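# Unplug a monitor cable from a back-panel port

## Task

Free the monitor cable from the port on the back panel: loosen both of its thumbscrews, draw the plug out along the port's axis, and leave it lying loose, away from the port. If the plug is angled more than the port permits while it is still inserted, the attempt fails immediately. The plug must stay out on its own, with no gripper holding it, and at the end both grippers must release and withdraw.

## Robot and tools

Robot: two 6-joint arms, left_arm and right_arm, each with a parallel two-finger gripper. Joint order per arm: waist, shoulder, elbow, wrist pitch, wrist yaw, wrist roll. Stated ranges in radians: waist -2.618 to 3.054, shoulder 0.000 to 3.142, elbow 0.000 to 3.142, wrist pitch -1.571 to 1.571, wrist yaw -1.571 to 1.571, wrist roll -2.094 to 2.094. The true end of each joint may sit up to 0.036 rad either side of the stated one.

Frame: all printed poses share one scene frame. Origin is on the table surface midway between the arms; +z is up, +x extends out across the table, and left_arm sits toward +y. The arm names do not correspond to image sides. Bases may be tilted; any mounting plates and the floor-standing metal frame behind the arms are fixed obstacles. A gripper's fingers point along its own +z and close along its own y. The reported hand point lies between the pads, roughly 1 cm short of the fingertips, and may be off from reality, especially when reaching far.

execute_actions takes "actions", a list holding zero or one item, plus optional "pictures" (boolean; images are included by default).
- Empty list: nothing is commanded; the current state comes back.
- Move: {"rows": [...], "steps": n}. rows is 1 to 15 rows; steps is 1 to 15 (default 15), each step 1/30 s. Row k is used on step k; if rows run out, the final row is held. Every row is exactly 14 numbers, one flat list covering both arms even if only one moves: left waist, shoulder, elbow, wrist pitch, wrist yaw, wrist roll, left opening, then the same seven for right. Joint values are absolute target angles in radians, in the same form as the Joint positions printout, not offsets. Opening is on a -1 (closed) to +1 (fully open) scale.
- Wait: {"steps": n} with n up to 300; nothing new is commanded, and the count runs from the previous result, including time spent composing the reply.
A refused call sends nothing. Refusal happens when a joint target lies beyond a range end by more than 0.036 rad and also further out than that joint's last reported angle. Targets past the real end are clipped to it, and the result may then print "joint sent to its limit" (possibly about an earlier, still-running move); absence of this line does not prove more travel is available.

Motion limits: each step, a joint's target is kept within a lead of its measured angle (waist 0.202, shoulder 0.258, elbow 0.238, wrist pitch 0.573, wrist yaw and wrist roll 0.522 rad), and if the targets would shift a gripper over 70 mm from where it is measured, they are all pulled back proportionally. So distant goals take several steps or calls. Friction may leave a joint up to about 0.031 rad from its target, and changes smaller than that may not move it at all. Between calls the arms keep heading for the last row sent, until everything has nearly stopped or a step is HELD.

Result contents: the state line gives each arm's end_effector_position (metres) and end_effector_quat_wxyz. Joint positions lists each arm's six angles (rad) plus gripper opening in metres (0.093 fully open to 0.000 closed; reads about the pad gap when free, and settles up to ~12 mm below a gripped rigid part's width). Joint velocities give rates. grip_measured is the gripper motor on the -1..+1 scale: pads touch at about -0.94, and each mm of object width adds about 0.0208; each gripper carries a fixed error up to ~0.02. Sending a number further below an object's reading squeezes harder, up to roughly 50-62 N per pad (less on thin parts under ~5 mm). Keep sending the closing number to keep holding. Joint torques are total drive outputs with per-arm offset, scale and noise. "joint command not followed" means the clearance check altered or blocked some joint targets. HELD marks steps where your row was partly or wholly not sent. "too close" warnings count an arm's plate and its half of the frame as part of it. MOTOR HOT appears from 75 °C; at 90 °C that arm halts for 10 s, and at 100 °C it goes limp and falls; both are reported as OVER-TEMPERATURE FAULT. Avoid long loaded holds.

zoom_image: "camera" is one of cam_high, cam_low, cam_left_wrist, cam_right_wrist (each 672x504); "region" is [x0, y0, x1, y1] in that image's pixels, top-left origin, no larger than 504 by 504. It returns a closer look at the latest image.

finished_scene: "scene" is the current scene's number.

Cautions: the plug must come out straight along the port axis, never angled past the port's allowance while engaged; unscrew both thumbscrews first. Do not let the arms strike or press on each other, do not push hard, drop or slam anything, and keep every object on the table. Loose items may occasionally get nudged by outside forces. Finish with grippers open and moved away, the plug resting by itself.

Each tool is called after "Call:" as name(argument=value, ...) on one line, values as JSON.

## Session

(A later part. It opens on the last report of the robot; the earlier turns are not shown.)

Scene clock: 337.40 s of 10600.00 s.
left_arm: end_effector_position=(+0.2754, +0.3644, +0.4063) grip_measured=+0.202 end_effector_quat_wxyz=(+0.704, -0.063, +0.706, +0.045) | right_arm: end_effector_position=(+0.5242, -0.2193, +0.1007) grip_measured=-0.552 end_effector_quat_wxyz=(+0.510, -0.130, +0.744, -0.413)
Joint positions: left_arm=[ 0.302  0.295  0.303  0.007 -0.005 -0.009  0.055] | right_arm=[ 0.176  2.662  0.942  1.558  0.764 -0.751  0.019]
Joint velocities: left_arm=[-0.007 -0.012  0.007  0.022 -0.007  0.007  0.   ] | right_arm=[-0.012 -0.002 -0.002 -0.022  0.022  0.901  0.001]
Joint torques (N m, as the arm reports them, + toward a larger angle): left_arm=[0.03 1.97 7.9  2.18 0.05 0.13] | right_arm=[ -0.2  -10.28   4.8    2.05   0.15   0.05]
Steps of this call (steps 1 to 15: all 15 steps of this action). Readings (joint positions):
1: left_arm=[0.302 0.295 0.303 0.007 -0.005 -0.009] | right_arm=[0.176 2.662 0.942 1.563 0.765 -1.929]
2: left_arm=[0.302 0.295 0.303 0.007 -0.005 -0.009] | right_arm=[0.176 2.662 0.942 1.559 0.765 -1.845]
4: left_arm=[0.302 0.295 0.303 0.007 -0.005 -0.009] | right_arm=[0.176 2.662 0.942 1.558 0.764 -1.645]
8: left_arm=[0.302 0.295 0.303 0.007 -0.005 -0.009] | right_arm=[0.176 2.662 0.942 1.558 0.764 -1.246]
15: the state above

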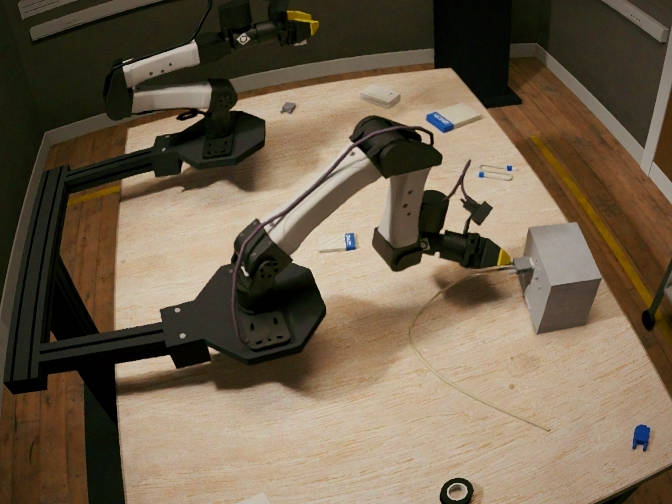

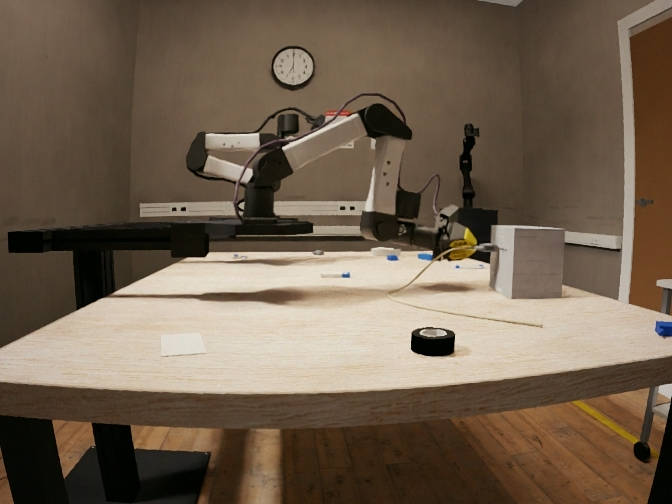

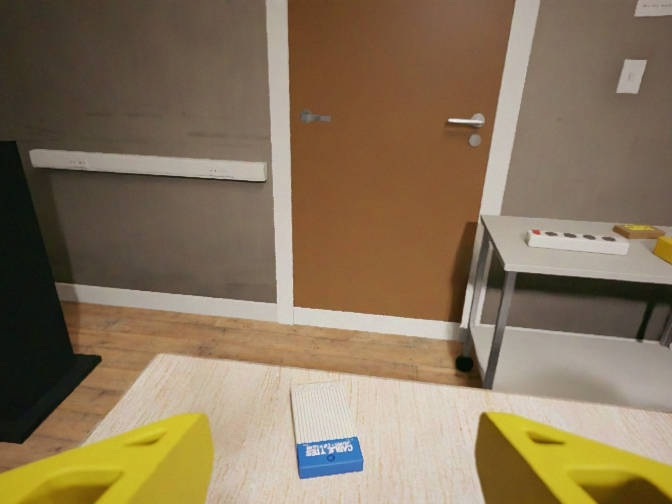

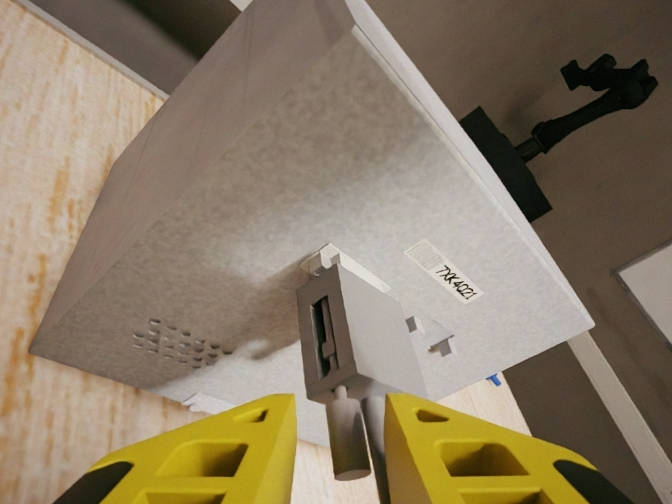

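The screw released. Moving back to the plug body.

Call:
execute_actions(actions=[{"rows":[[0.3,0.3,0.3,0,0,0,0.2,0.175,2.655,0.955,1.56,0.76,-1.4,-0.45]],"steps":10}], pictures=false)

Call:
execute_actions(actions=[{"rows":[[0.3,0.3,0.3,0,0,0,0.2,0.3,2.655,0.955,1.56,0.76,-1.4,-0.4]],"steps":8}], pictures=false)

Call:
execute_actions(actions=[{"rows":[[0.3,0.3,0.3,0,0,0,0.2,0.3,2.3,0.65,1.5,0.76,-1.0,0.3]],"steps":10}], pictures=false)

Call:
execute_actions(actions=[{"rows":[[0.3,0.3,0.3,0,0,0,0.2,-0.07,2.0,0.6,0.85,0.125,0.095,0.3]]}], pictures=false)

Call:
execute_actions(actions=[{"rows":[[0.3,0.3,0.3,0,0,0,0.2,-0.066,2.05,0.72,0.78,0.125,0.095,0.3],[0.3,0.3,0.3,0,0,0,0.2,-0.066,2.05,0.72,0.78,0.125,0.095,0.3],[0.3,0.3,0.3,0,0,0,0.2,-0.066,2.1,0.8,0.76,0.125,0.095,0.3],[0.3,0.3,0.3,0,0,0,0.2,-0.066,2.1,0.8,0.76,0.125,0.095,0.3],[0.3,0.3,0.3,0,0,0,0.2,-0.066,2.15,0.85,0.755,0.125,0.095,0.3],[0.3,0.3,0.3,0,0,0,0.2,-0.066,2.21,0.9,0.755,0.125,0.095,0.3]]}], pictures=false)

Call:
execute_actions(actions=[{"rows":[[0.3,0.3,0.3,0,0,0,0.2,-0.066,2.25,0.94,0.755,0.125,0.095,0.1],[0.3,0.3,0.3,0,0,0,0.2,-0.066,2.25,0.94,0.755,0.125,0.095,0.1],[0.3,0.3,0.3,0,0,0,0.2,-0.066,2.28,0.97,0.755,0.125,0.095,0],[0.3,0.3,0.3,0,0,0,0.2,-0.066,2.307,0.99,0.755,0.125,0.095,-0.05]]}])

Scene clock: 345.63 s of 10600.00 s.
left_arm: end_effector_position=(+0.2754, +0.3644, +0.4063) grip_measured=+0.202 end_effector_quat_wxyz=(+0.704, -0.063, +0.706, +0.045) | right_arm: end_effector_position=(+0.5242, -0.2193, +0.1009) grip_measured=-0.452 end_effector_quat_wxyz=(+0.381, -0.323, +0.682, -0.534)
Joint positions: left_arm=[ 0.302  0.295  0.303  0.007 -0.005 -0.009  0.055] | right_arm=[ 0.176  2.662  0.942  1.558  0.765 -1.291  0.024]
Joint velocities: left_arm=[-0.017 -0.007  0.002  0.022 -0.081 -0.066 -0.001] | right_arm=[-0.002 -0.007 -0.012  0.066  0.007 -0.711  0.   ]
Joint torques (N m, as the arm reports them, + toward a larger angle): left_arm=[-0.01  2.07  8.06  2.16  0.05  0.09] | right_arm=[ -0.21 -10.67   4.89   2.     0.12  -0.04]
Steps of this call (steps 1 to 30: the robot went on to your last target; steps 31 to 90: nothing new was sent; then 4.90 s passed at rest; steps 91 to 100: all 10 steps of this action). Readings (joint positions):
91: left_arm=[0.302 0.295 0.303 0.007 -0.005 -0.009] | right_arm=[0.176 2.662 0.942 1.559 0.765 -0.692]
92: left_arm=[0.302 0.295 0.303 0.007 -0.005 -0.009] | right_arm=[0.176 2.662 0.942 1.559 0.765 -0.793]
94: left_arm=[0.302 0.295 0.303 0.007 -0.005 -0.009] | right_arm=[0.176 2.662 0.942 1.558 0.765 -0.992]
98: left_arm=[0.302 0.295 0.303 0.007 -0.005 -0.009] | right_arm=[0.176 2.662 0.942 1.558 0.765 -1.232]
100: the state above

Scene clock: 345.90 s of 10600.00 s.
left_arm: end_effector_position=(+0.2754, +0.3644, +0.4063) grip_measured=+0.202 end_effector_quat_wxyz=(+0.704, -0.063, +0.706, +0.045) | right_arm: end_effector_position=(+0.5183, -0.1497, +0.1022) grip_measured=-0.402 end_effector_quat_wxyz=(+0.399, -0.400, +0.640, -0.521)
Joint positions: left_arm=[ 0.302  0.295  0.303  0.007 -0.005 -0.009  0.055] | right_arm=[ 0.318  2.662  0.942  1.558  0.758 -1.379  0.026]
Joint velocities: left_arm=[ 0.012  0.012 -0.002  0.022 -0.051  0.037  0.001] | right_arm=[-0.002  0.002 -0.002  0.051 -0.007 -0.051 -0.   ]
Joint torques (N m, as the arm reports them, + toward a larger angle): left_arm=[-0.12  1.88  7.97  2.18  0.04  0.15] | right_arm=[ -1.74 -10.37   4.94   2.04   0.29  -0.01]
Steps of this call (steps 1 to 8: all 8 steps of this action). Readings (joint positions):
1: left_arm=[0.302 0.295 0.303 0.007 -0.005 -0.009] | right_arm=[0.187 2.662 0.942 1.558 0.770 -1.312]
2: left_arm=[0.302 0.295 0.303 0.007 -0.005 -0.009] | right_arm=[0.209 2.662 0.942 1.558 0.772 -1.329]
4: left_arm=[0.302 0.295 0.303 0.007 -0.005 -0.009] | right_arm=[0.268 2.662 0.942 1.558 0.770 -1.353]
8: the state above

Scene clock: 346.23 s of 10600.00 s.
left_arm: end_effector_position=(+0.2754, +0.3644, +0.4063) grip_measured=+0.202 end_effector_quat_wxyz=(+0.704, -0.063, +0.706, +0.045) | right_arm: end_effector_position=(+0.4878, -0.1727, +0.1951) grip_measured=+0.298 end_effector_quat_wxyz=(+0.497, -0.265, +0.691, -0.453)
Joint positions: left_arm=[ 0.302  0.295  0.303  0.007 -0.005 -0.009  0.055] | right_arm=[ 0.303  2.285  0.661  1.522  0.761 -1.048  0.06 ]
Joint velocities: left_arm=[-0.002 -0.002 -0.002  0.022 -0.007 -0.022 -0.   ] | right_arm=[ 0.002  0.056 -0.002 -0.095 -0.022  0.271 -0.   ]
Joint torques (N m, as the arm reports them, + toward a larger angle): left_arm=[0.05 2.07 8.01 2.15 0.02 0.11] | right_arm=[-0.48 -7.61  3.41  2.02  0.12  0.04]
Steps of this call (steps 1 to 10: all 10 steps of this action). Readings (joint positions):
1: left_arm=[0.302 0.295 0.303 0.007 -0.005 -0.009] | right_arm=[0.316 2.624 0.899 1.528 0.749 -1.319]
2: left_arm=[0.302 0.295 0.303 0.007 -0.005 -0.009] | right_arm=[0.314 2.553 0.808 1.501 0.749 -1.258]
4: left_arm=[0.302 0.295 0.303 0.007 -0.005 -0.009] | right_arm=[0.308 2.401 0.680 1.486 0.758 -1.169]
8: left_arm=[0.302 0.295 0.303 0.007 -0.005 -0.009] | right_arm=[0.303 2.284 0.661 1.524 0.761 -1.072]
10: the state above

Scene clock: 346.73 s of 10600.00 s.
left_arm: end_effector_position=(+0.2754, +0.3644, +0.4063) grip_measured=+0.202 end_effector_quat_wxyz=(+0.704, -0.063, +0.706, +0.045) | right_arm: end_effector_position=(+0.4857, -0.2506, +0.1589) grip_measured=+0.299 end_effector_quat_wxyz=(+0.502, +0.045, +0.862, -0.053)
Joint positions: left_arm=[ 0.302  0.295  0.303  0.007 -0.005 -0.009  0.055] | right_arm=[-0.074  1.99   0.613  0.877  0.158  0.014  0.06 ]
Joint velocities: left_arm=[-0.012 -0.017 -0.007 -0.007 -0.051 -0.007 -0.001] | right_arm=[ 0.012  0.007 -0.017 -0.183 -0.198  0.535  0.   ]
Joint torques (N m, as the arm reports them, + toward a larger angle): left_arm=[-0.04  1.94  8.05  2.14  0.04  0.15] | right_arm=[-0.11 -7.02  4.73  2.05  0.13  0.02]
Steps of this call (steps 1 to 15: all 15 steps of this action). Readings (joint positions):
1: left_arm=[0.302 0.295 0.303 0.007 -0.005 -0.009] | right_arm=[0.277 2.245 0.649 1.425 0.668 -0.962]
2: left_arm=[0.302 0.295 0.303 0.007 -0.005 -0.009] | right_arm=[0.228 2.176 0.630 1.289 0.555 -0.865]
4: left_arm=[0.302 0.295 0.303 0.007 -0.005 -0.009] | right_arm=[0.089 2.057 0.617 1.125 0.394 -0.667]
8: left_arm=[0.302 0.295 0.303 0.007 -0.005 -0.009] | right_arm=[-0.094 1.990 0.617 0.997 0.261 -0.273]
15: the state above

Scene clock: 347.23 s of 10600.00 s.
left_arm: end_effector_position=(+0.2754, +0.3644, +0.4063) grip_measured=+0.202 end_effector_quat_wxyz=(+0.704, -0.063, +0.706, +0.045) | right_arm: end_effector_position=(+0.5412, -0.2448, +0.1240) grip_measured=+0.299 end_effector_quat_wxyz=(+0.479, +0.068, +0.875, -0.026)
Joint positions: left_arm=[ 0.302  0.295  0.303  0.007 -0.005 -0.009  0.055] | right_arm=[-0.073  2.205  0.889  0.759  0.133  0.086  0.06 ]
Joint velocities: left_arm=[ 0.022 -0.027 -0.002 -0.037 -0.007 -0.022  0.001] | right_arm=[-0.017 -0.002  0.012 -0.066 -0.037  0.051 -0.001]
Joint torques (N m, as the arm reports them, + toward a larger angle): left_arm=[0.01 2.02 8.03 2.17 0.06 0.11] | right_arm=[ 0.6  -9.36  7.65  1.99  0.01  0.07]
Steps of this call (steps 1 to 15: all 15 steps of this action). Readings (joint positions):
1: left_arm=[0.302 0.295 0.303 0.007 -0.005 -0.009] | right_arm=[-0.074 1.997 0.628 0.858 0.154 0.029]
2: left_arm=[0.302 0.295 0.303 0.007 -0.005 -0.009] | right_arm=[-0.074 2.013 0.655 0.839 0.150 0.041]
4: left_arm=[0.302 0.295 0.303 0.007 -0.005 -0.009] | right_arm=[-0.073 2.061 0.734 0.808 0.144 0.058]
8: left_arm=[0.302 0.295 0.303 0.007 -0.005 -0.009] | right_arm=[-0.073 2.175 0.878 0.792 0.137 0.076]
15: the state above

Scene clock: 347.73 s of 10600.00 s.
left_arm: end_effector_position=(+0.2754, +0.3644, +0.4063) grip_measured=+0.202 end_effector_quat_wxyz=(+0.704, -0.063, +0.706, +0.045) | right_arm: end_effector_position=(+0.5556, -0.2440, +0.1026) grip_measured=-0.049 end_effector_quat_wxyz=(+0.471, +0.069, +0.879, -0.026)
Joint positions: left_arm=[ 0.302  0.295  0.303  0.007 -0.005 -0.009  0.055] | right_arm=[-0.073  2.301  0.974  0.751  0.132  0.088  0.043]
Joint velocities: left_arm=[-0.002 -0.012 -0.002 -0.037 -0.066  0.051 -0.001] | right_arm=[ 0.007 -0.007 -0.002 -0.037  0.022 -0.095 -0.001]
Joint torques (N m, as the arm reports them, + toward a larger angle): left_arm=[-0.09  2.01  8.03  2.16  0.02  0.13] | right_arm=[ 0.48 -9.69  7.76  1.99  0.08  0.08]
Steps of this call (steps 1 to 15: all 15 steps of this action). Readings (joint positions):
1: left_arm=[0.302 0.295 0.303 0.007 -0.005 -0.009] | right_arm=[-0.073 2.210 0.894 0.758 0.133 0.086]
2: left_arm=[0.302 0.295 0.303 0.007 -0.005 -0.009] | right_arm=[-0.073 2.219 0.906 0.758 0.133 0.087]
4: left_arm=[0.302 0.295 0.303 0.007 -0.005 -0.009] | right_arm=[-0.073 2.250 0.941 0.758 0.133 0.088]
8: left_arm=[0.302 0.295 0.303 0.007 -0.005 -0.009] | right_arm=[-0.073 2.296 0.974 0.757 0.132 0.088]
15: the state above

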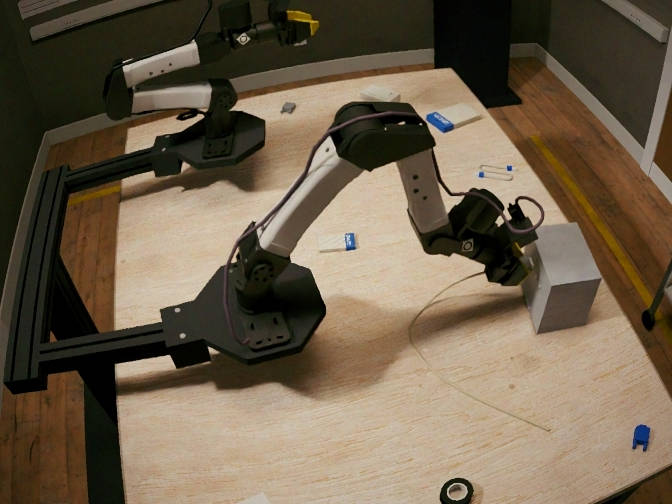

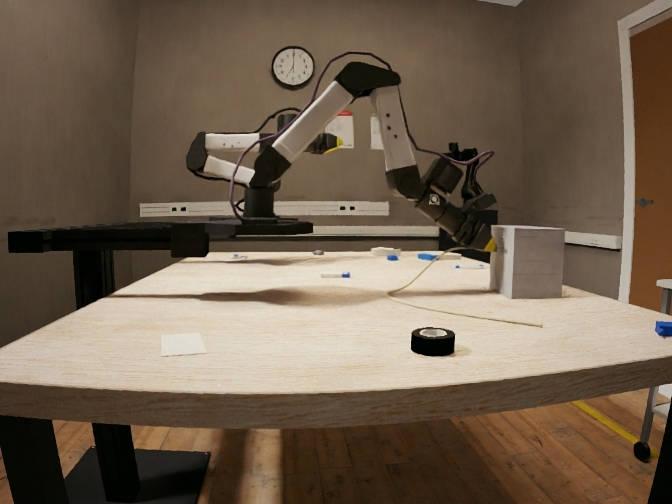

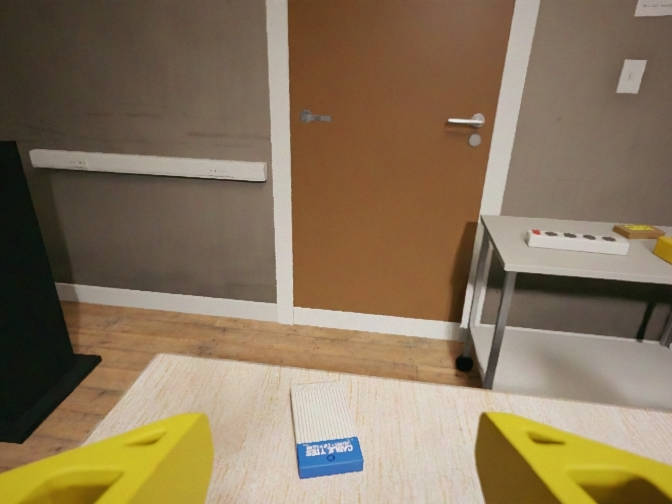

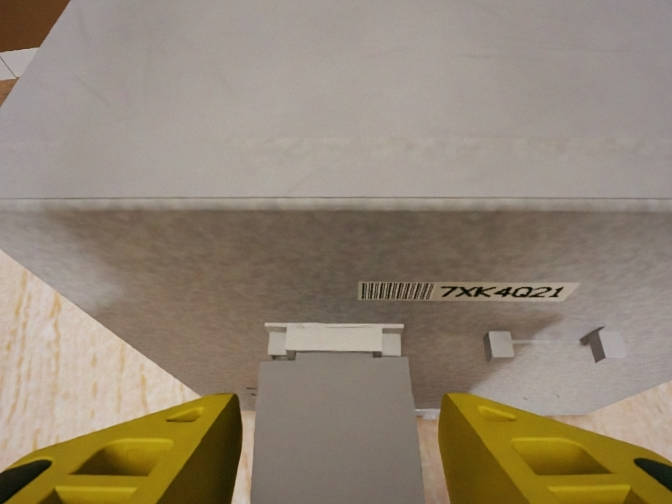

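Call:
execute_actions(actions=[{"rows":[[0.3,0.3,0.3,0,0,0,0.2,-0.063,2.3,0.975,0.755,0.135,0.09,-0.1]],"steps":8}], pictures=false)

Call:
execute_actions(actions=[{"rows":[[0.3,0.3,0.3,0,0,0,0.2,-0.063,2.3,0.975,0.755,0.135,0.09,-0.18],[0.3,0.3,0.3,0,0,0,0.2,-0.063,2.3,0.975,0.755,0.135,0.09,-0.25],[0.3,0.3,0.3,0,0,0,0.2,-0.063,2.3,0.975,0.755,0.135,0.09,-0.4]],"steps":8}], pictures=false)

Call:
execute_actions(actions=[{"rows":[[0.3,0.3,0.3,0,0,0,0.2,-0.063,2.29,0.955,0.755,0.135,0.09,-0.4],[0.3,0.3,0.3,0,0,0,0.2,-0.063,2.287,0.945,0.758,0.135,0.09,-0.4],[0.3,0.3,0.3,0,0,0,0.2,-0.063,2.284,0.935,0.76,0.135,0.09,-0.4],[0.3,0.3,0.3,0,0,0,0.2,-0.063,2.28,0.925,0.765,0.135,0.09,-0.4]]}])

Scene clock: 353.23 s of 10600.00 s.
left_arm: end_effector_position=(+0.2754, +0.3644, +0.4063) grip_measured=+0.202 end_effector_quat_wxyz=(+0.704, -0.063, +0.706, +0.045) | right_arm: end_effector_position=(+0.5557, -0.2421, +0.1026) grip_measured=-0.099 end_effector_quat_wxyz=(+0.471, +0.067, +0.879, -0.025)
Joint positions: left_arm=[ 0.302  0.295  0.303  0.007 -0.005 -0.009  0.055] | right_arm=[-0.07   2.301  0.974  0.751  0.132  0.088  0.04 ]
Joint velocities: left_arm=[ 0.002 -0.022 -0.002 -0.037  0.037  0.007 -0.   ] | right_arm=[-0.012 -0.002 -0.007 -0.022  0.037 -0.007 -0.001]
Joint torques (N m, as the arm reports them, + toward a larger angle): left_arm=[-0.04  2.11  8.05  2.14  0.02  0.1 ] | right_arm=[  0.52 -10.27   6.35   2.05   0.22  -0.05]
Steps of this call (steps 1 to 15: the robot went on to your last target; steps 16 to 90: nothing new was sent; then 2.23 s passed at rest; steps 91 to 98: all 8 steps of this action). Readings (joint positions):
91: left_arm=[0.302 0.295 0.303 0.007 -0.005 -0.009] | right_arm=[-0.073 2.301 0.974 0.751 0.132 0.088]
92: left_arm=[0.302 0.295 0.303 0.007 -0.005 -0.009] | right_arm=[-0.073 2.301 0.974 0.751 0.132 0.088]
94: left_arm=[0.302 0.295 0.303 0.007 -0.005 -0.009] | right_arm=[-0.071 2.301 0.974 0.751 0.132 0.088]
98: the state above

Scene clock: 353.50 s of 10600.00 s.
left_arm: end_effector_position=(+0.2754, +0.3644, +0.4063) grip_measured=+0.202 end_effector_quat_wxyz=(+0.704, -0.063, +0.706, +0.045) | right_arm: end_effector_position=(+0.5556, -0.2424, +0.1027) grip_measured=-0.388 end_effector_quat_wxyz=(+0.471, +0.068, +0.879, -0.025)
Joint positions: left_arm=[ 0.302  0.295  0.303  0.007 -0.005 -0.009  0.055] | right_arm=[-0.07   2.301  0.974  0.751  0.134  0.089  0.027]
Joint velocities: left_arm=[-0.012 -0.002 -0.012 -0.037 -0.007 -0.037 -0.   ] | right_arm=[ 0.017  0.017 -0.007  0.022  0.051  0.037 -0.001]
Joint torques (N m, as the arm reports them, + toward a larger angle): left_arm=[-0.01  2.    8.04  2.13  0.04  0.12] | right_arm=[  0.38 -10.19   6.25   2.02   0.26  -0.05]
Steps of this call (steps 1 to 8: all 8 steps of this action). Readings (joint positions):
1: left_arm=[0.302 0.295 0.303 0.007 -0.005 -0.009] | right_arm=[-0.070 2.301 0.974 0.751 0.132 0.088]
2: left_arm=[0.302 0.295 0.303 0.007 -0.005 -0.009] | right_arm=[-0.070 2.301 0.974 0.751 0.132 0.088]
4: left_arm=[0.302 0.295 0.303 0.007 -0.005 -0.009] | right_arm=[-0.070 2.301 0.974 0.751 0.134 0.089]
8: the state above

Scene clock: 354.00 s of 10600.00 s.
left_arm: end_effector_position=(+0.2754, +0.3644, +0.4063) grip_measured=+0.202 end_effector_quat_wxyz=(+0.704, -0.063, +0.706, +0.045) | right_arm: end_effector_position=(+0.5531, -0.2424, +0.1023) grip_measured=-0.388 end_effector_quat_wxyz=(+0.474, +0.068, +0.878, -0.025)
Joint positions: left_arm=[ 0.302  0.295  0.303  0.007 -0.005 -0.009  0.055] | right_arm=[-0.07   2.301  0.958  0.773  0.134  0.089  0.027]
Joint velocities: left_arm=[-0.007 -0.002 -0.002 -0.066 -0.007  0.037 -0.001] | right_arm=[-0.002  0.017 -0.012  0.081 -0.037  0.007 -0.   ]
Joint torques (N m, as the arm reports them, + toward a larger angle): left_arm=[0.07 2.05 7.94 2.17 0.04 0.14] | right_arm=[  0.67 -11.58   2.84   1.91   0.21  -0.02]
Steps of this call (steps 1 to 15: all 15 steps of this action). Readings (joint positions):
1: left_arm=[0.302 0.295 0.303 0.007 -0.005 -0.009] | right_arm=[-0.070 2.301 0.974 0.751 0.134 0.089]
2: left_arm=[0.302 0.295 0.303 0.007 -0.005 -0.009] | right_arm=[-0.070 2.301 0.972 0.752 0.134 0.089]
4: left_arm=[0.302 0.295 0.303 0.007 -0.005 -0.009] | right_arm=[-0.070 2.301 0.967 0.759 0.134 0.089]
8: left_arm=[0.302 0.295 0.303 0.007 -0.005 -0.009] | right_arm=[-0.070 2.301 0.959 0.771 0.134 0.089]
15: the state above

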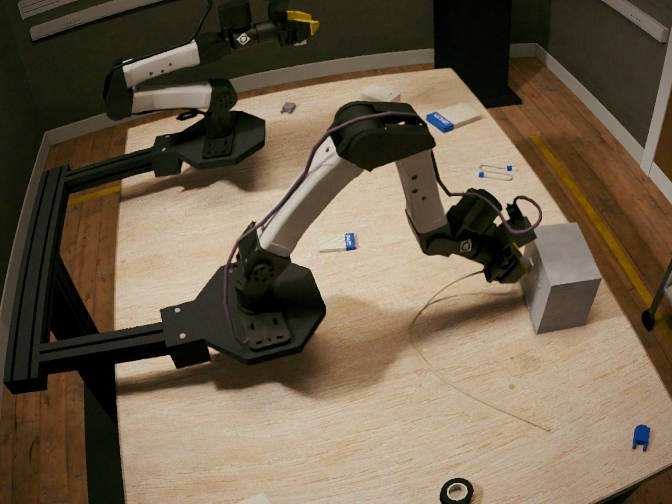

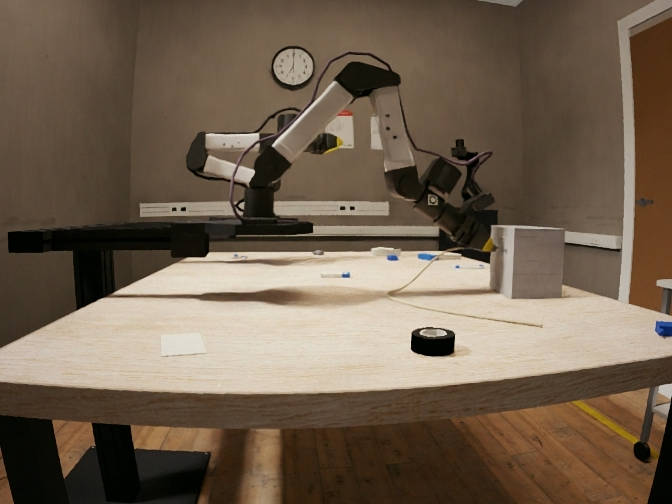

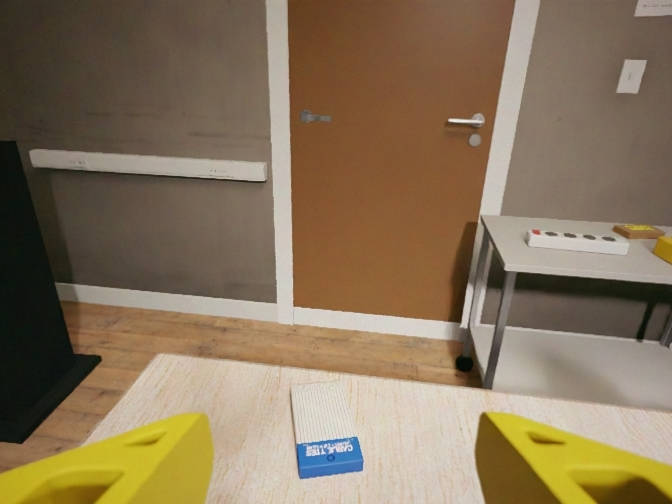

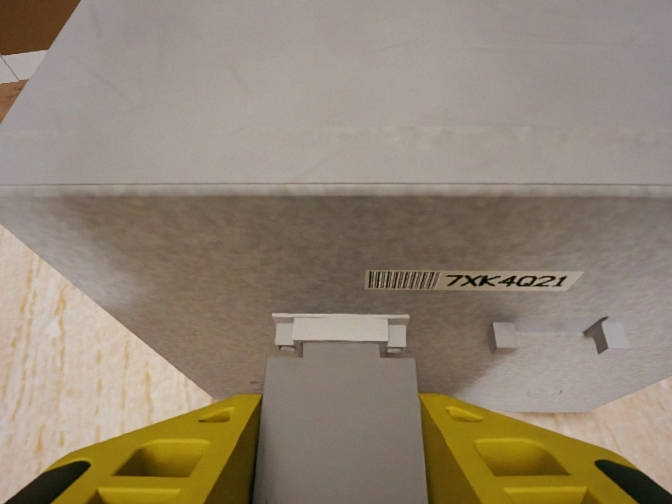

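Call:
execute_actions(actions=[{"rows":[[0.3,0.3,0.3,0,0,0,0.2,-0.062,2.272,0.922,0.77,0.135,0.09,-0.4],[0.3,0.3,0.3,0,0,0,0.2,-0.062,2.266,0.918,0.775,0.135,0.09,-0.4],[0.3,0.3,0.3,0,0,0,0.2,-0.061,2.262,0.911,0.78,0.135,0.09,-0.4],[0.3,0.3,0.3,0,0,0,0.2,-0.061,2.259,0.904,0.785,0.135,0.09,-0.4],[0.3,0.3,0.3,0,0,0,0.2,-0.06,2.256,0.897,0.79,0.135,0.09,-0.4],[0.3,0.3,0.3,0,0,0,0.2,-0.06,2.253,0.89,0.795,0.135,0.09,-0.4]]}])

Scene clock: 356.90 s of 10600.00 s.
left_arm: end_effector_position=(+0.2754, +0.3644, +0.4063) grip_measured=+0.202 end_effector_quat_wxyz=(+0.704, -0.063, +0.706, +0.045) | right_arm: end_effector_position=(+0.5379, -0.2412, +0.0995) grip_measured=-0.388 end_effector_quat_wxyz=(+0.462, +0.066, +0.884, -0.025)
Joint positions: left_arm=[ 0.302  0.295  0.303  0.007 -0.005 -0.009  0.055] | right_arm=[-0.067  2.272  0.903  0.774  0.133  0.089  0.027]
Joint velocities: left_arm=[-0.007  0.002 -0.002 -0.007  0.022 -0.066 -0.   ] | right_arm=[-0.017 -0.017 -0.017 -0.022 -0.007 -0.037 -0.001]
Joint torques (N m, as the arm reports them, + toward a larger angle): left_arm=[-0.02  2.08  7.96  2.13  0.04  0.15] | right_arm=[  0.58 -10.86   4.57   2.15   0.22  -0.11]
Steps of this call (steps 1 to 15: the robot went on to your last target; steps 16 to 72: nothing new was sent; steps 73 to 87: all 15 steps of this action). Readings (joint positions):
73: left_arm=[0.302 0.295 0.303 0.007 -0.005 -0.009] | right_arm=[-0.070 2.301 0.958 0.773 0.134 0.089]
74: left_arm=[0.302 0.295 0.303 0.007 -0.005 -0.009] | right_arm=[-0.070 2.300 0.957 0.773 0.134 0.089]
76: left_arm=[0.302 0.295 0.303 0.007 -0.005 -0.009] | right_arm=[-0.069 2.290 0.940 0.773 0.133 0.089]
80: left_arm=[0.302 0.295 0.303 0.007 -0.005 -0.009] | right_arm=[-0.067 2.272 0.906 0.774 0.133 0.089]
87: the state above

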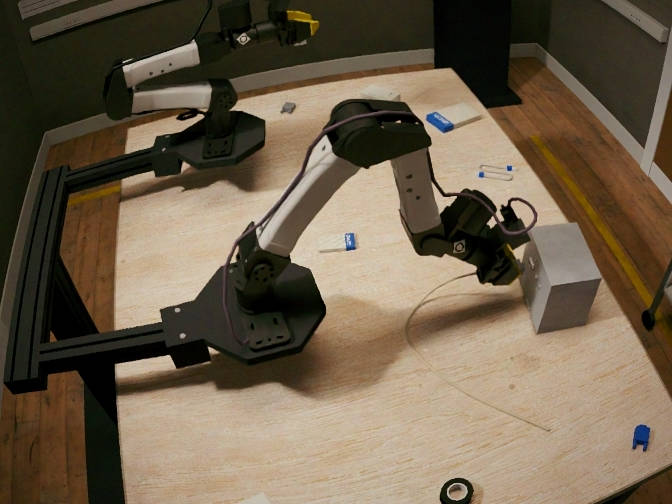

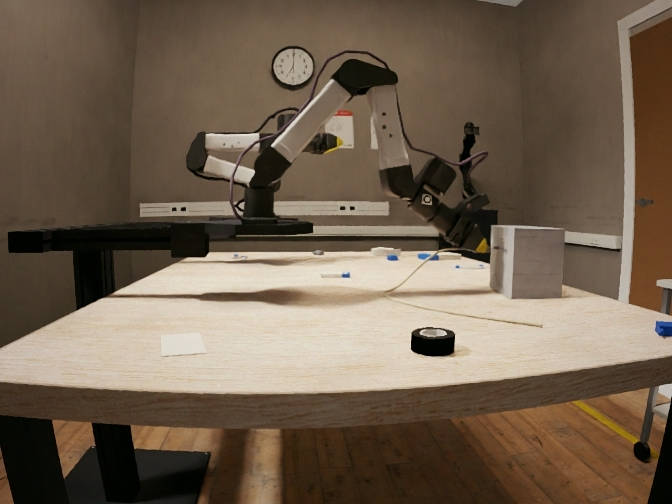

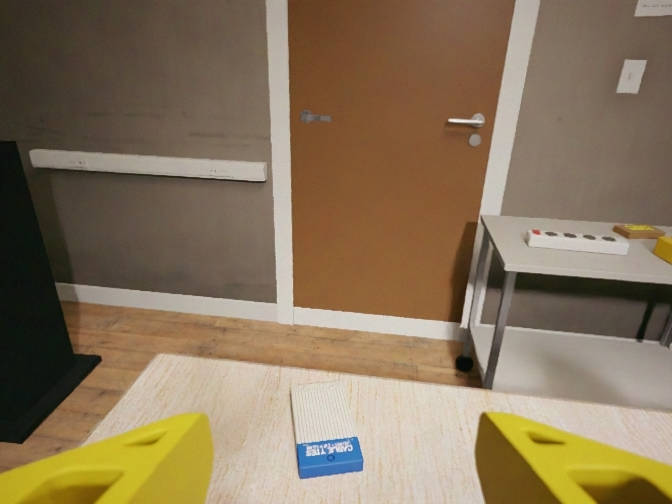

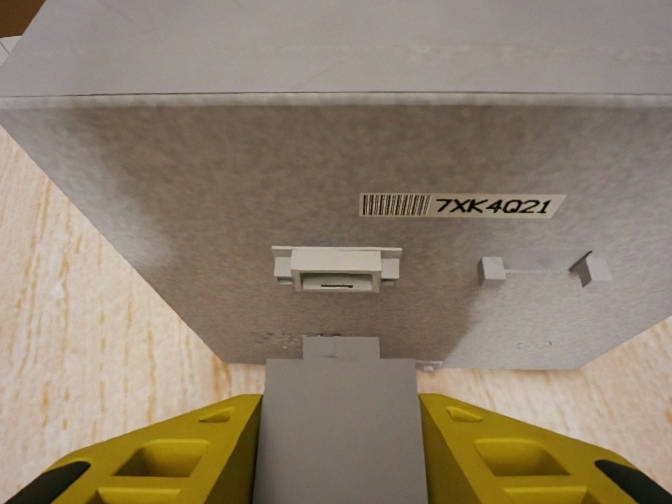

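Call:
execute_actions(actions=[{"rows":[[0.3,0.3,0.3,0,0,0,0.2,-0.06,2.27,0.85,0.86,0.135,0.09,-0.4],[0.3,0.3,0.3,0,0,0,0.2,-0.06,2.28,0.82,0.9,0.135,0.09,-0.4],[0.3,0.3,0.3,0,0,0,0.2,-0.06,2.31,0.81,0.95,0.135,0.09,-0.4],[0.3,0.3,0.3,0,0,0,0.2,-0.06,2.34,0.805,1.0,0.135,0.09,-0.4],[0.3,0.3,0.3,0,0,0,0.2,-0.06,2.37,0.805,1.04,0.135,0.09,-0.4],[0.3,0.3,0.3,0,0,0,0.2,-0.06,2.4,0.805,1.08,0.135,0.09,-0.4],[0.3,0.3,0.3,0,0,0,0.2,-0.06,2.43,0.805,1.12,0.135,0.09,-0.4],[0.3,0.3,0.3,0,0,0,0.2,-0.06,2.46,0.805,1.15,0.135,0.09,-0.4],[0.3,0.3,0.3,0,0,0,0.2,-0.06,2.49,0.805,1.15,0.135,0.09,-0.4],[0.3,0.3,0.3,0,0,0,0.2,-0.06,2.515,0.805,1.15,0.135,0.09,-0.4],[0.3,0.3,0.3,0,0,0,0.2,-0.06,2.535,0.805,1.15,0.135,0.09,-0.4]]}])

Scene clock: 362.60 s of 10600.00 s.
left_arm: end_effector_position=(+0.2754, +0.3644, +0.4063) grip_measured=+0.202 end_effector_quat_wxyz=(+0.704, -0.063, +0.706, +0.045) | right_arm: end_effector_position=(+0.4884, -0.2404, +0.0128) grip_measured=-0.388 end_effector_quat_wxyz=(+0.438, +0.065, +0.896, -0.027)
Joint positions: left_arm=[ 0.302  0.295  0.303  0.007 -0.005 -0.009  0.055] | right_arm=[-0.067  2.544  0.811  1.082  0.133  0.089  0.027]
Joint velocities: left_arm=[-0.007 -0.002 -0.012  0.022 -0.051  0.037 -0.   ] | right_arm=[ 0.012  0.066 -0.076  0.081 -0.007 -0.022  0.   ]
Joint torques (N m, as the arm reports them, + toward a larger angle): left_arm=[0.12 1.99 8.07 2.14 0.05 0.13] | right_arm=[  0.49 -10.65   3.06   2.54   0.15  -0.05]
Steps of this call (steps 1 to 15: the robot went on to your last target; steps 16 to 90: nothing new was sent; then 2.20 s passed at rest; steps 91 to 105: all 15 steps of this action). Readings (joint positions):
91: left_arm=[0.302 0.295 0.303 0.007 -0.005 -0.009] | right_arm=[-0.067 2.272 0.896 0.786 0.133 0.089]
92: left_arm=[0.302 0.295 0.303 0.007 -0.005 -0.009] | right_arm=[-0.067 2.272 0.881 0.810 0.133 0.089]
94: left_arm=[0.302 0.295 0.303 0.007 -0.005 -0.009] | right_arm=[-0.067 2.284 0.845 0.870 0.133 0.089]
98: left_arm=[0.302 0.295 0.303 0.007 -0.005 -0.009] | right_arm=[-0.067 2.393 0.826 1.005 0.133 0.089]
105: the state above

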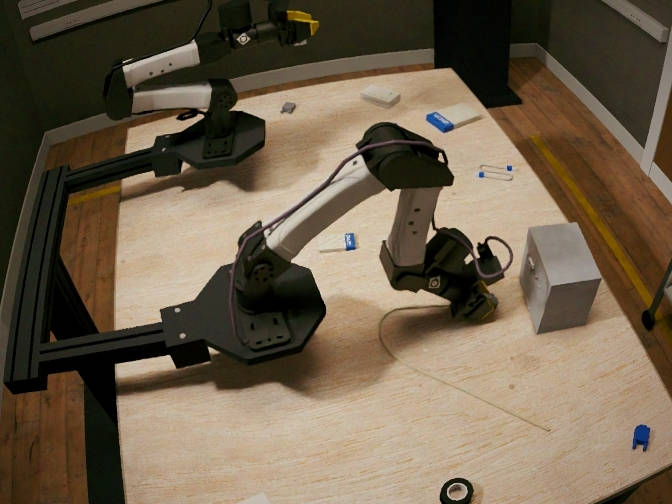

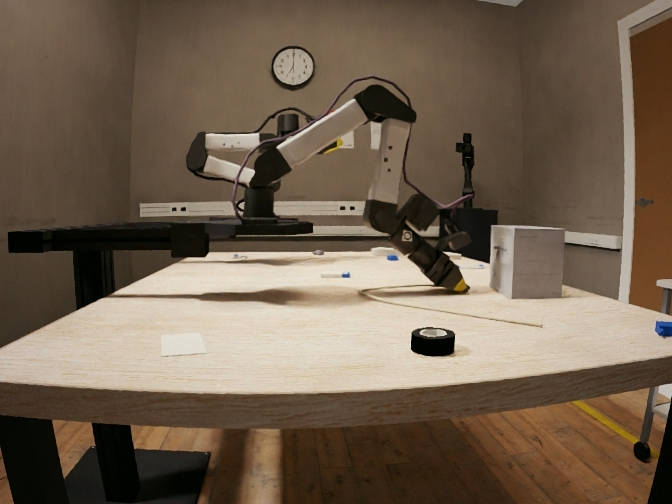

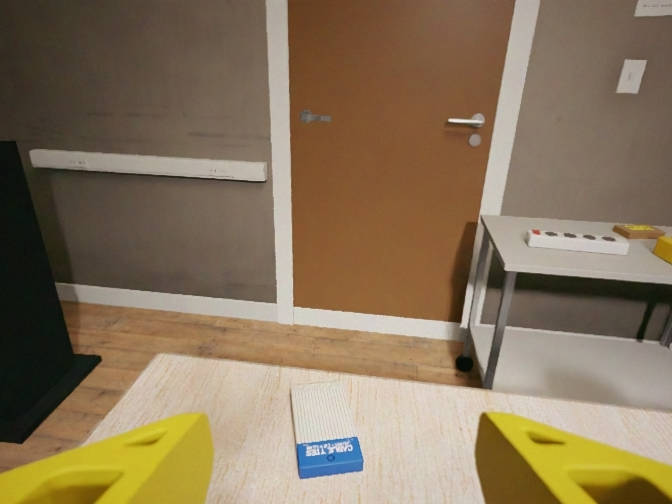

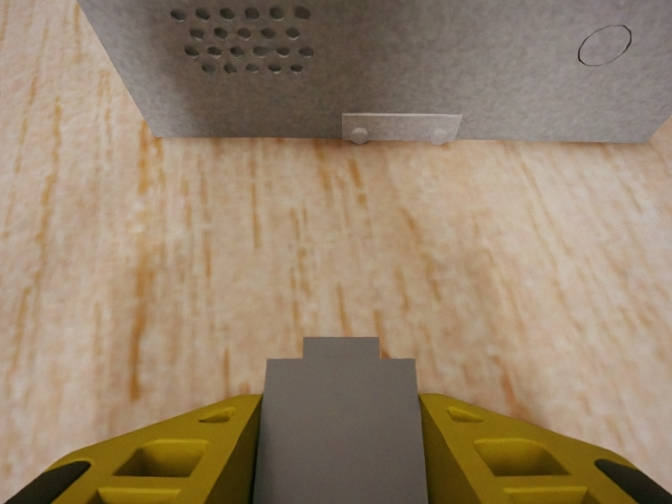

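Call:
execute_actions(actions=[{"rows":[[0.3,0.3,0.3,0,0,0,0.2,-0.06,2.54,0.81,1.1,0.135,0.09,-0.4],[0.3,0.3,0.3,0,0,0,0.2,-0.06,2.54,0.81,1.1,0.135,0.09,-0.4],[0.3,0.3,0.3,0,0,0,0.2,-0.06,2.54,0.81,1.1,0.135,0.09,-0.4],[0.3,0.3,0.3,0,0,0,0.2,-0.06,2.54,0.81,1.1,0.135,0.09,0.3]],"steps":12}], pictures=false)

Call:
execute_actions(actions=[{"rows":[[0.3,0.3,0.3,0,0,0,0.2,-0.06,2.4,0.75,1.0,0.135,0.09,0.3],[0.3,0.3,0.3,0,0,0,0.2,-0.06,2.3,0.7,0.9,0.135,0.09,0.3],[0.3,0.3,0.3,0,0,0,0.2,-0.06,2.0,0.6,0.8,0.135,0.09,0.3]]}])

Call:
finished_scene(scene=1)

Scene clock: 367.33 s of 10600.00 s.
left_arm: end_effector_position=(+0.2754, +0.3644, +0.4063) grip_measured=+0.202 end_effector_quat_wxyz=(+0.704, -0.063, +0.706, +0.045) | right_arm: end_effector_position=(+0.4910, -0.2404, +0.0165) grip_measured=+0.299 end_effector_quat_wxyz=(+0.447, +0.065, +0.892, -0.026)
Joint positions: left_arm=[ 0.302  0.295  0.303  0.007 -0.005 -0.009  0.055] | right_arm=[-0.067  2.545  0.81   1.104  0.133  0.089  0.06 ]
Joint velocities: left_arm=[-0.017  0.022 -0.007 -0.022 -0.037 -0.022 -0.   ] | right_arm=[ 0.022 -0.007  0.002 -0.037  0.037  0.022 -0.002]
Joint torques (N m, as the arm reports them, + toward a larger angle): left_arm=[-0.04  2.04  8.04  2.15  0.02  0.12] | right_arm=[ 0.67 -9.79  3.43  1.94  0.22 -0.04]
Steps of this call (steps 1 to 30: the robot went on to your last target; steps 31 to 90: nothing new was sent; then 1.33 s passed at rest; steps 91 to 102: all 12 steps of this action). Readings (joint positions):
91: left_arm=[0.302 0.295 0.303 0.007 -0.005 -0.009] | right_arm=[-0.067 2.545 0.810 1.124 0.133 0.089]
92: left_arm=[0.302 0.295 0.303 0.007 -0.005 -0.009] | right_arm=[-0.067 2.545 0.810 1.120 0.133 0.089]
94: left_arm=[0.302 0.295 0.303 0.007 -0.005 -0.009] | right_arm=[-0.067 2.545 0.810 1.111 0.133 0.089]
98: left_arm=[0.302 0.295 0.303 0.007 -0.005 -0.009] | right_arm=[-0.067 2.545 0.810 1.106 0.133 0.089]
102: the state above

Scene clock: 367.83 s of 10600.00 s.
left_arm: end_effector_position=(+0.2754, +0.3644, +0.4063) grip_measured=+0.202 end_effector_quat_wxyz=(+0.704, -0.063, +0.706, +0.045) | right_arm: end_effector_position=(+0.4795, -0.2433, +0.1489) grip_measured=+0.299 end_effector_quat_wxyz=(+0.483, +0.067, +0.873, -0.023)
Joint positions: left_arm=[ 0.302  0.295  0.303  0.007 -0.005 -0.009  0.055] | right_arm=[-0.067  1.987  0.61   0.829  0.133  0.089  0.06 ]
Joint velocities: left_arm=[ 0.012 -0.022 -0.002 -0.022 -0.081  0.007 -0.   ] | right_arm=[-0.002  0.071  0.002 -0.256 -0.066 -0.007 -0.   ]
Joint torques (N m, as the arm reports them, + toward a larger angle): left_arm=[-0.06  2.05  8.02  2.14  0.05  0.12] | right_arm=[ 0.4  -7.34  4.84  2.15  0.18 -0.04]
Steps of this call (steps 1 to 15: all 15 steps of this action). Readings (joint positions):
1: left_arm=[0.302 0.295 0.303 0.007 -0.005 -0.009] | right_arm=[-0.067 2.526 0.802 1.082 0.133 0.089]
2: left_arm=[0.302 0.295 0.303 0.007 -0.005 -0.009] | right_arm=[-0.067 2.479 0.773 1.035 0.133 0.089]
4: left_arm=[0.302 0.295 0.303 0.007 -0.005 -0.009] | right_arm=[-0.067 2.317 0.669 0.937 0.133 0.089]
8: left_arm=[0.302 0.295 0.303 0.007 -0.005 -0.009] | right_arm=[-0.067 2.028 0.605 0.854 0.133 0.089]
15: the state above

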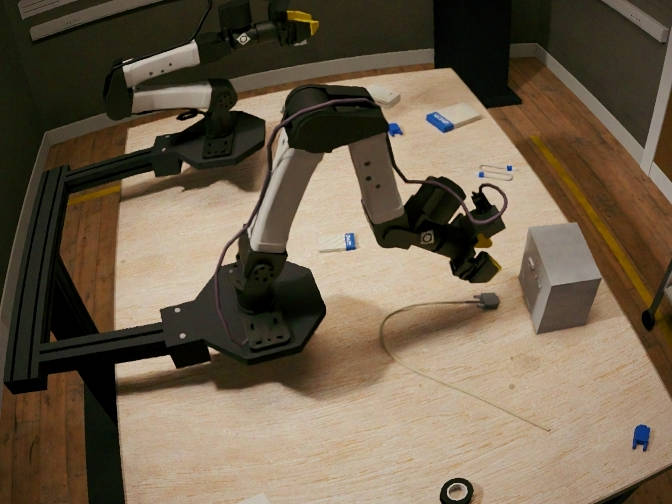

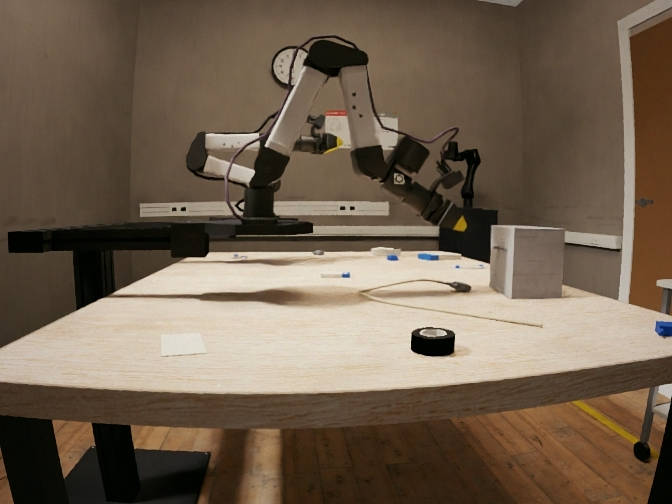

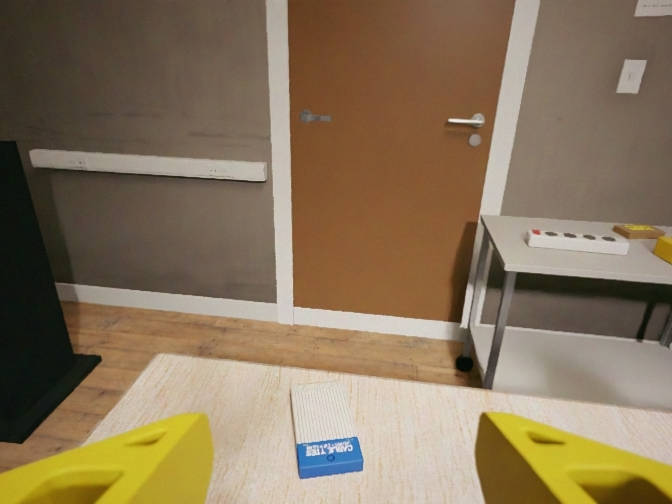

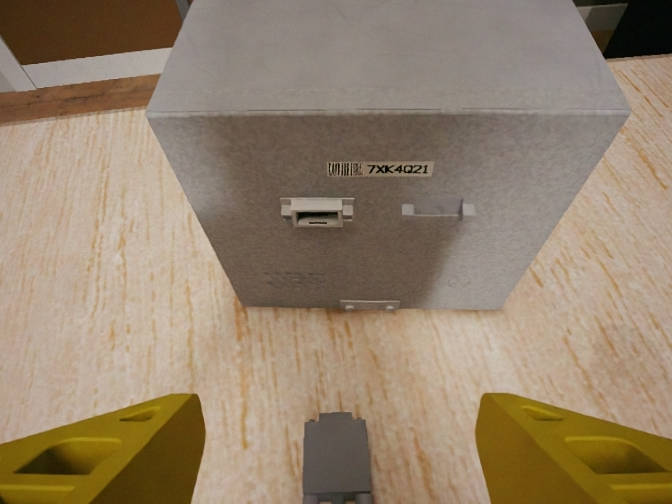

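The scene is finished: the task was done.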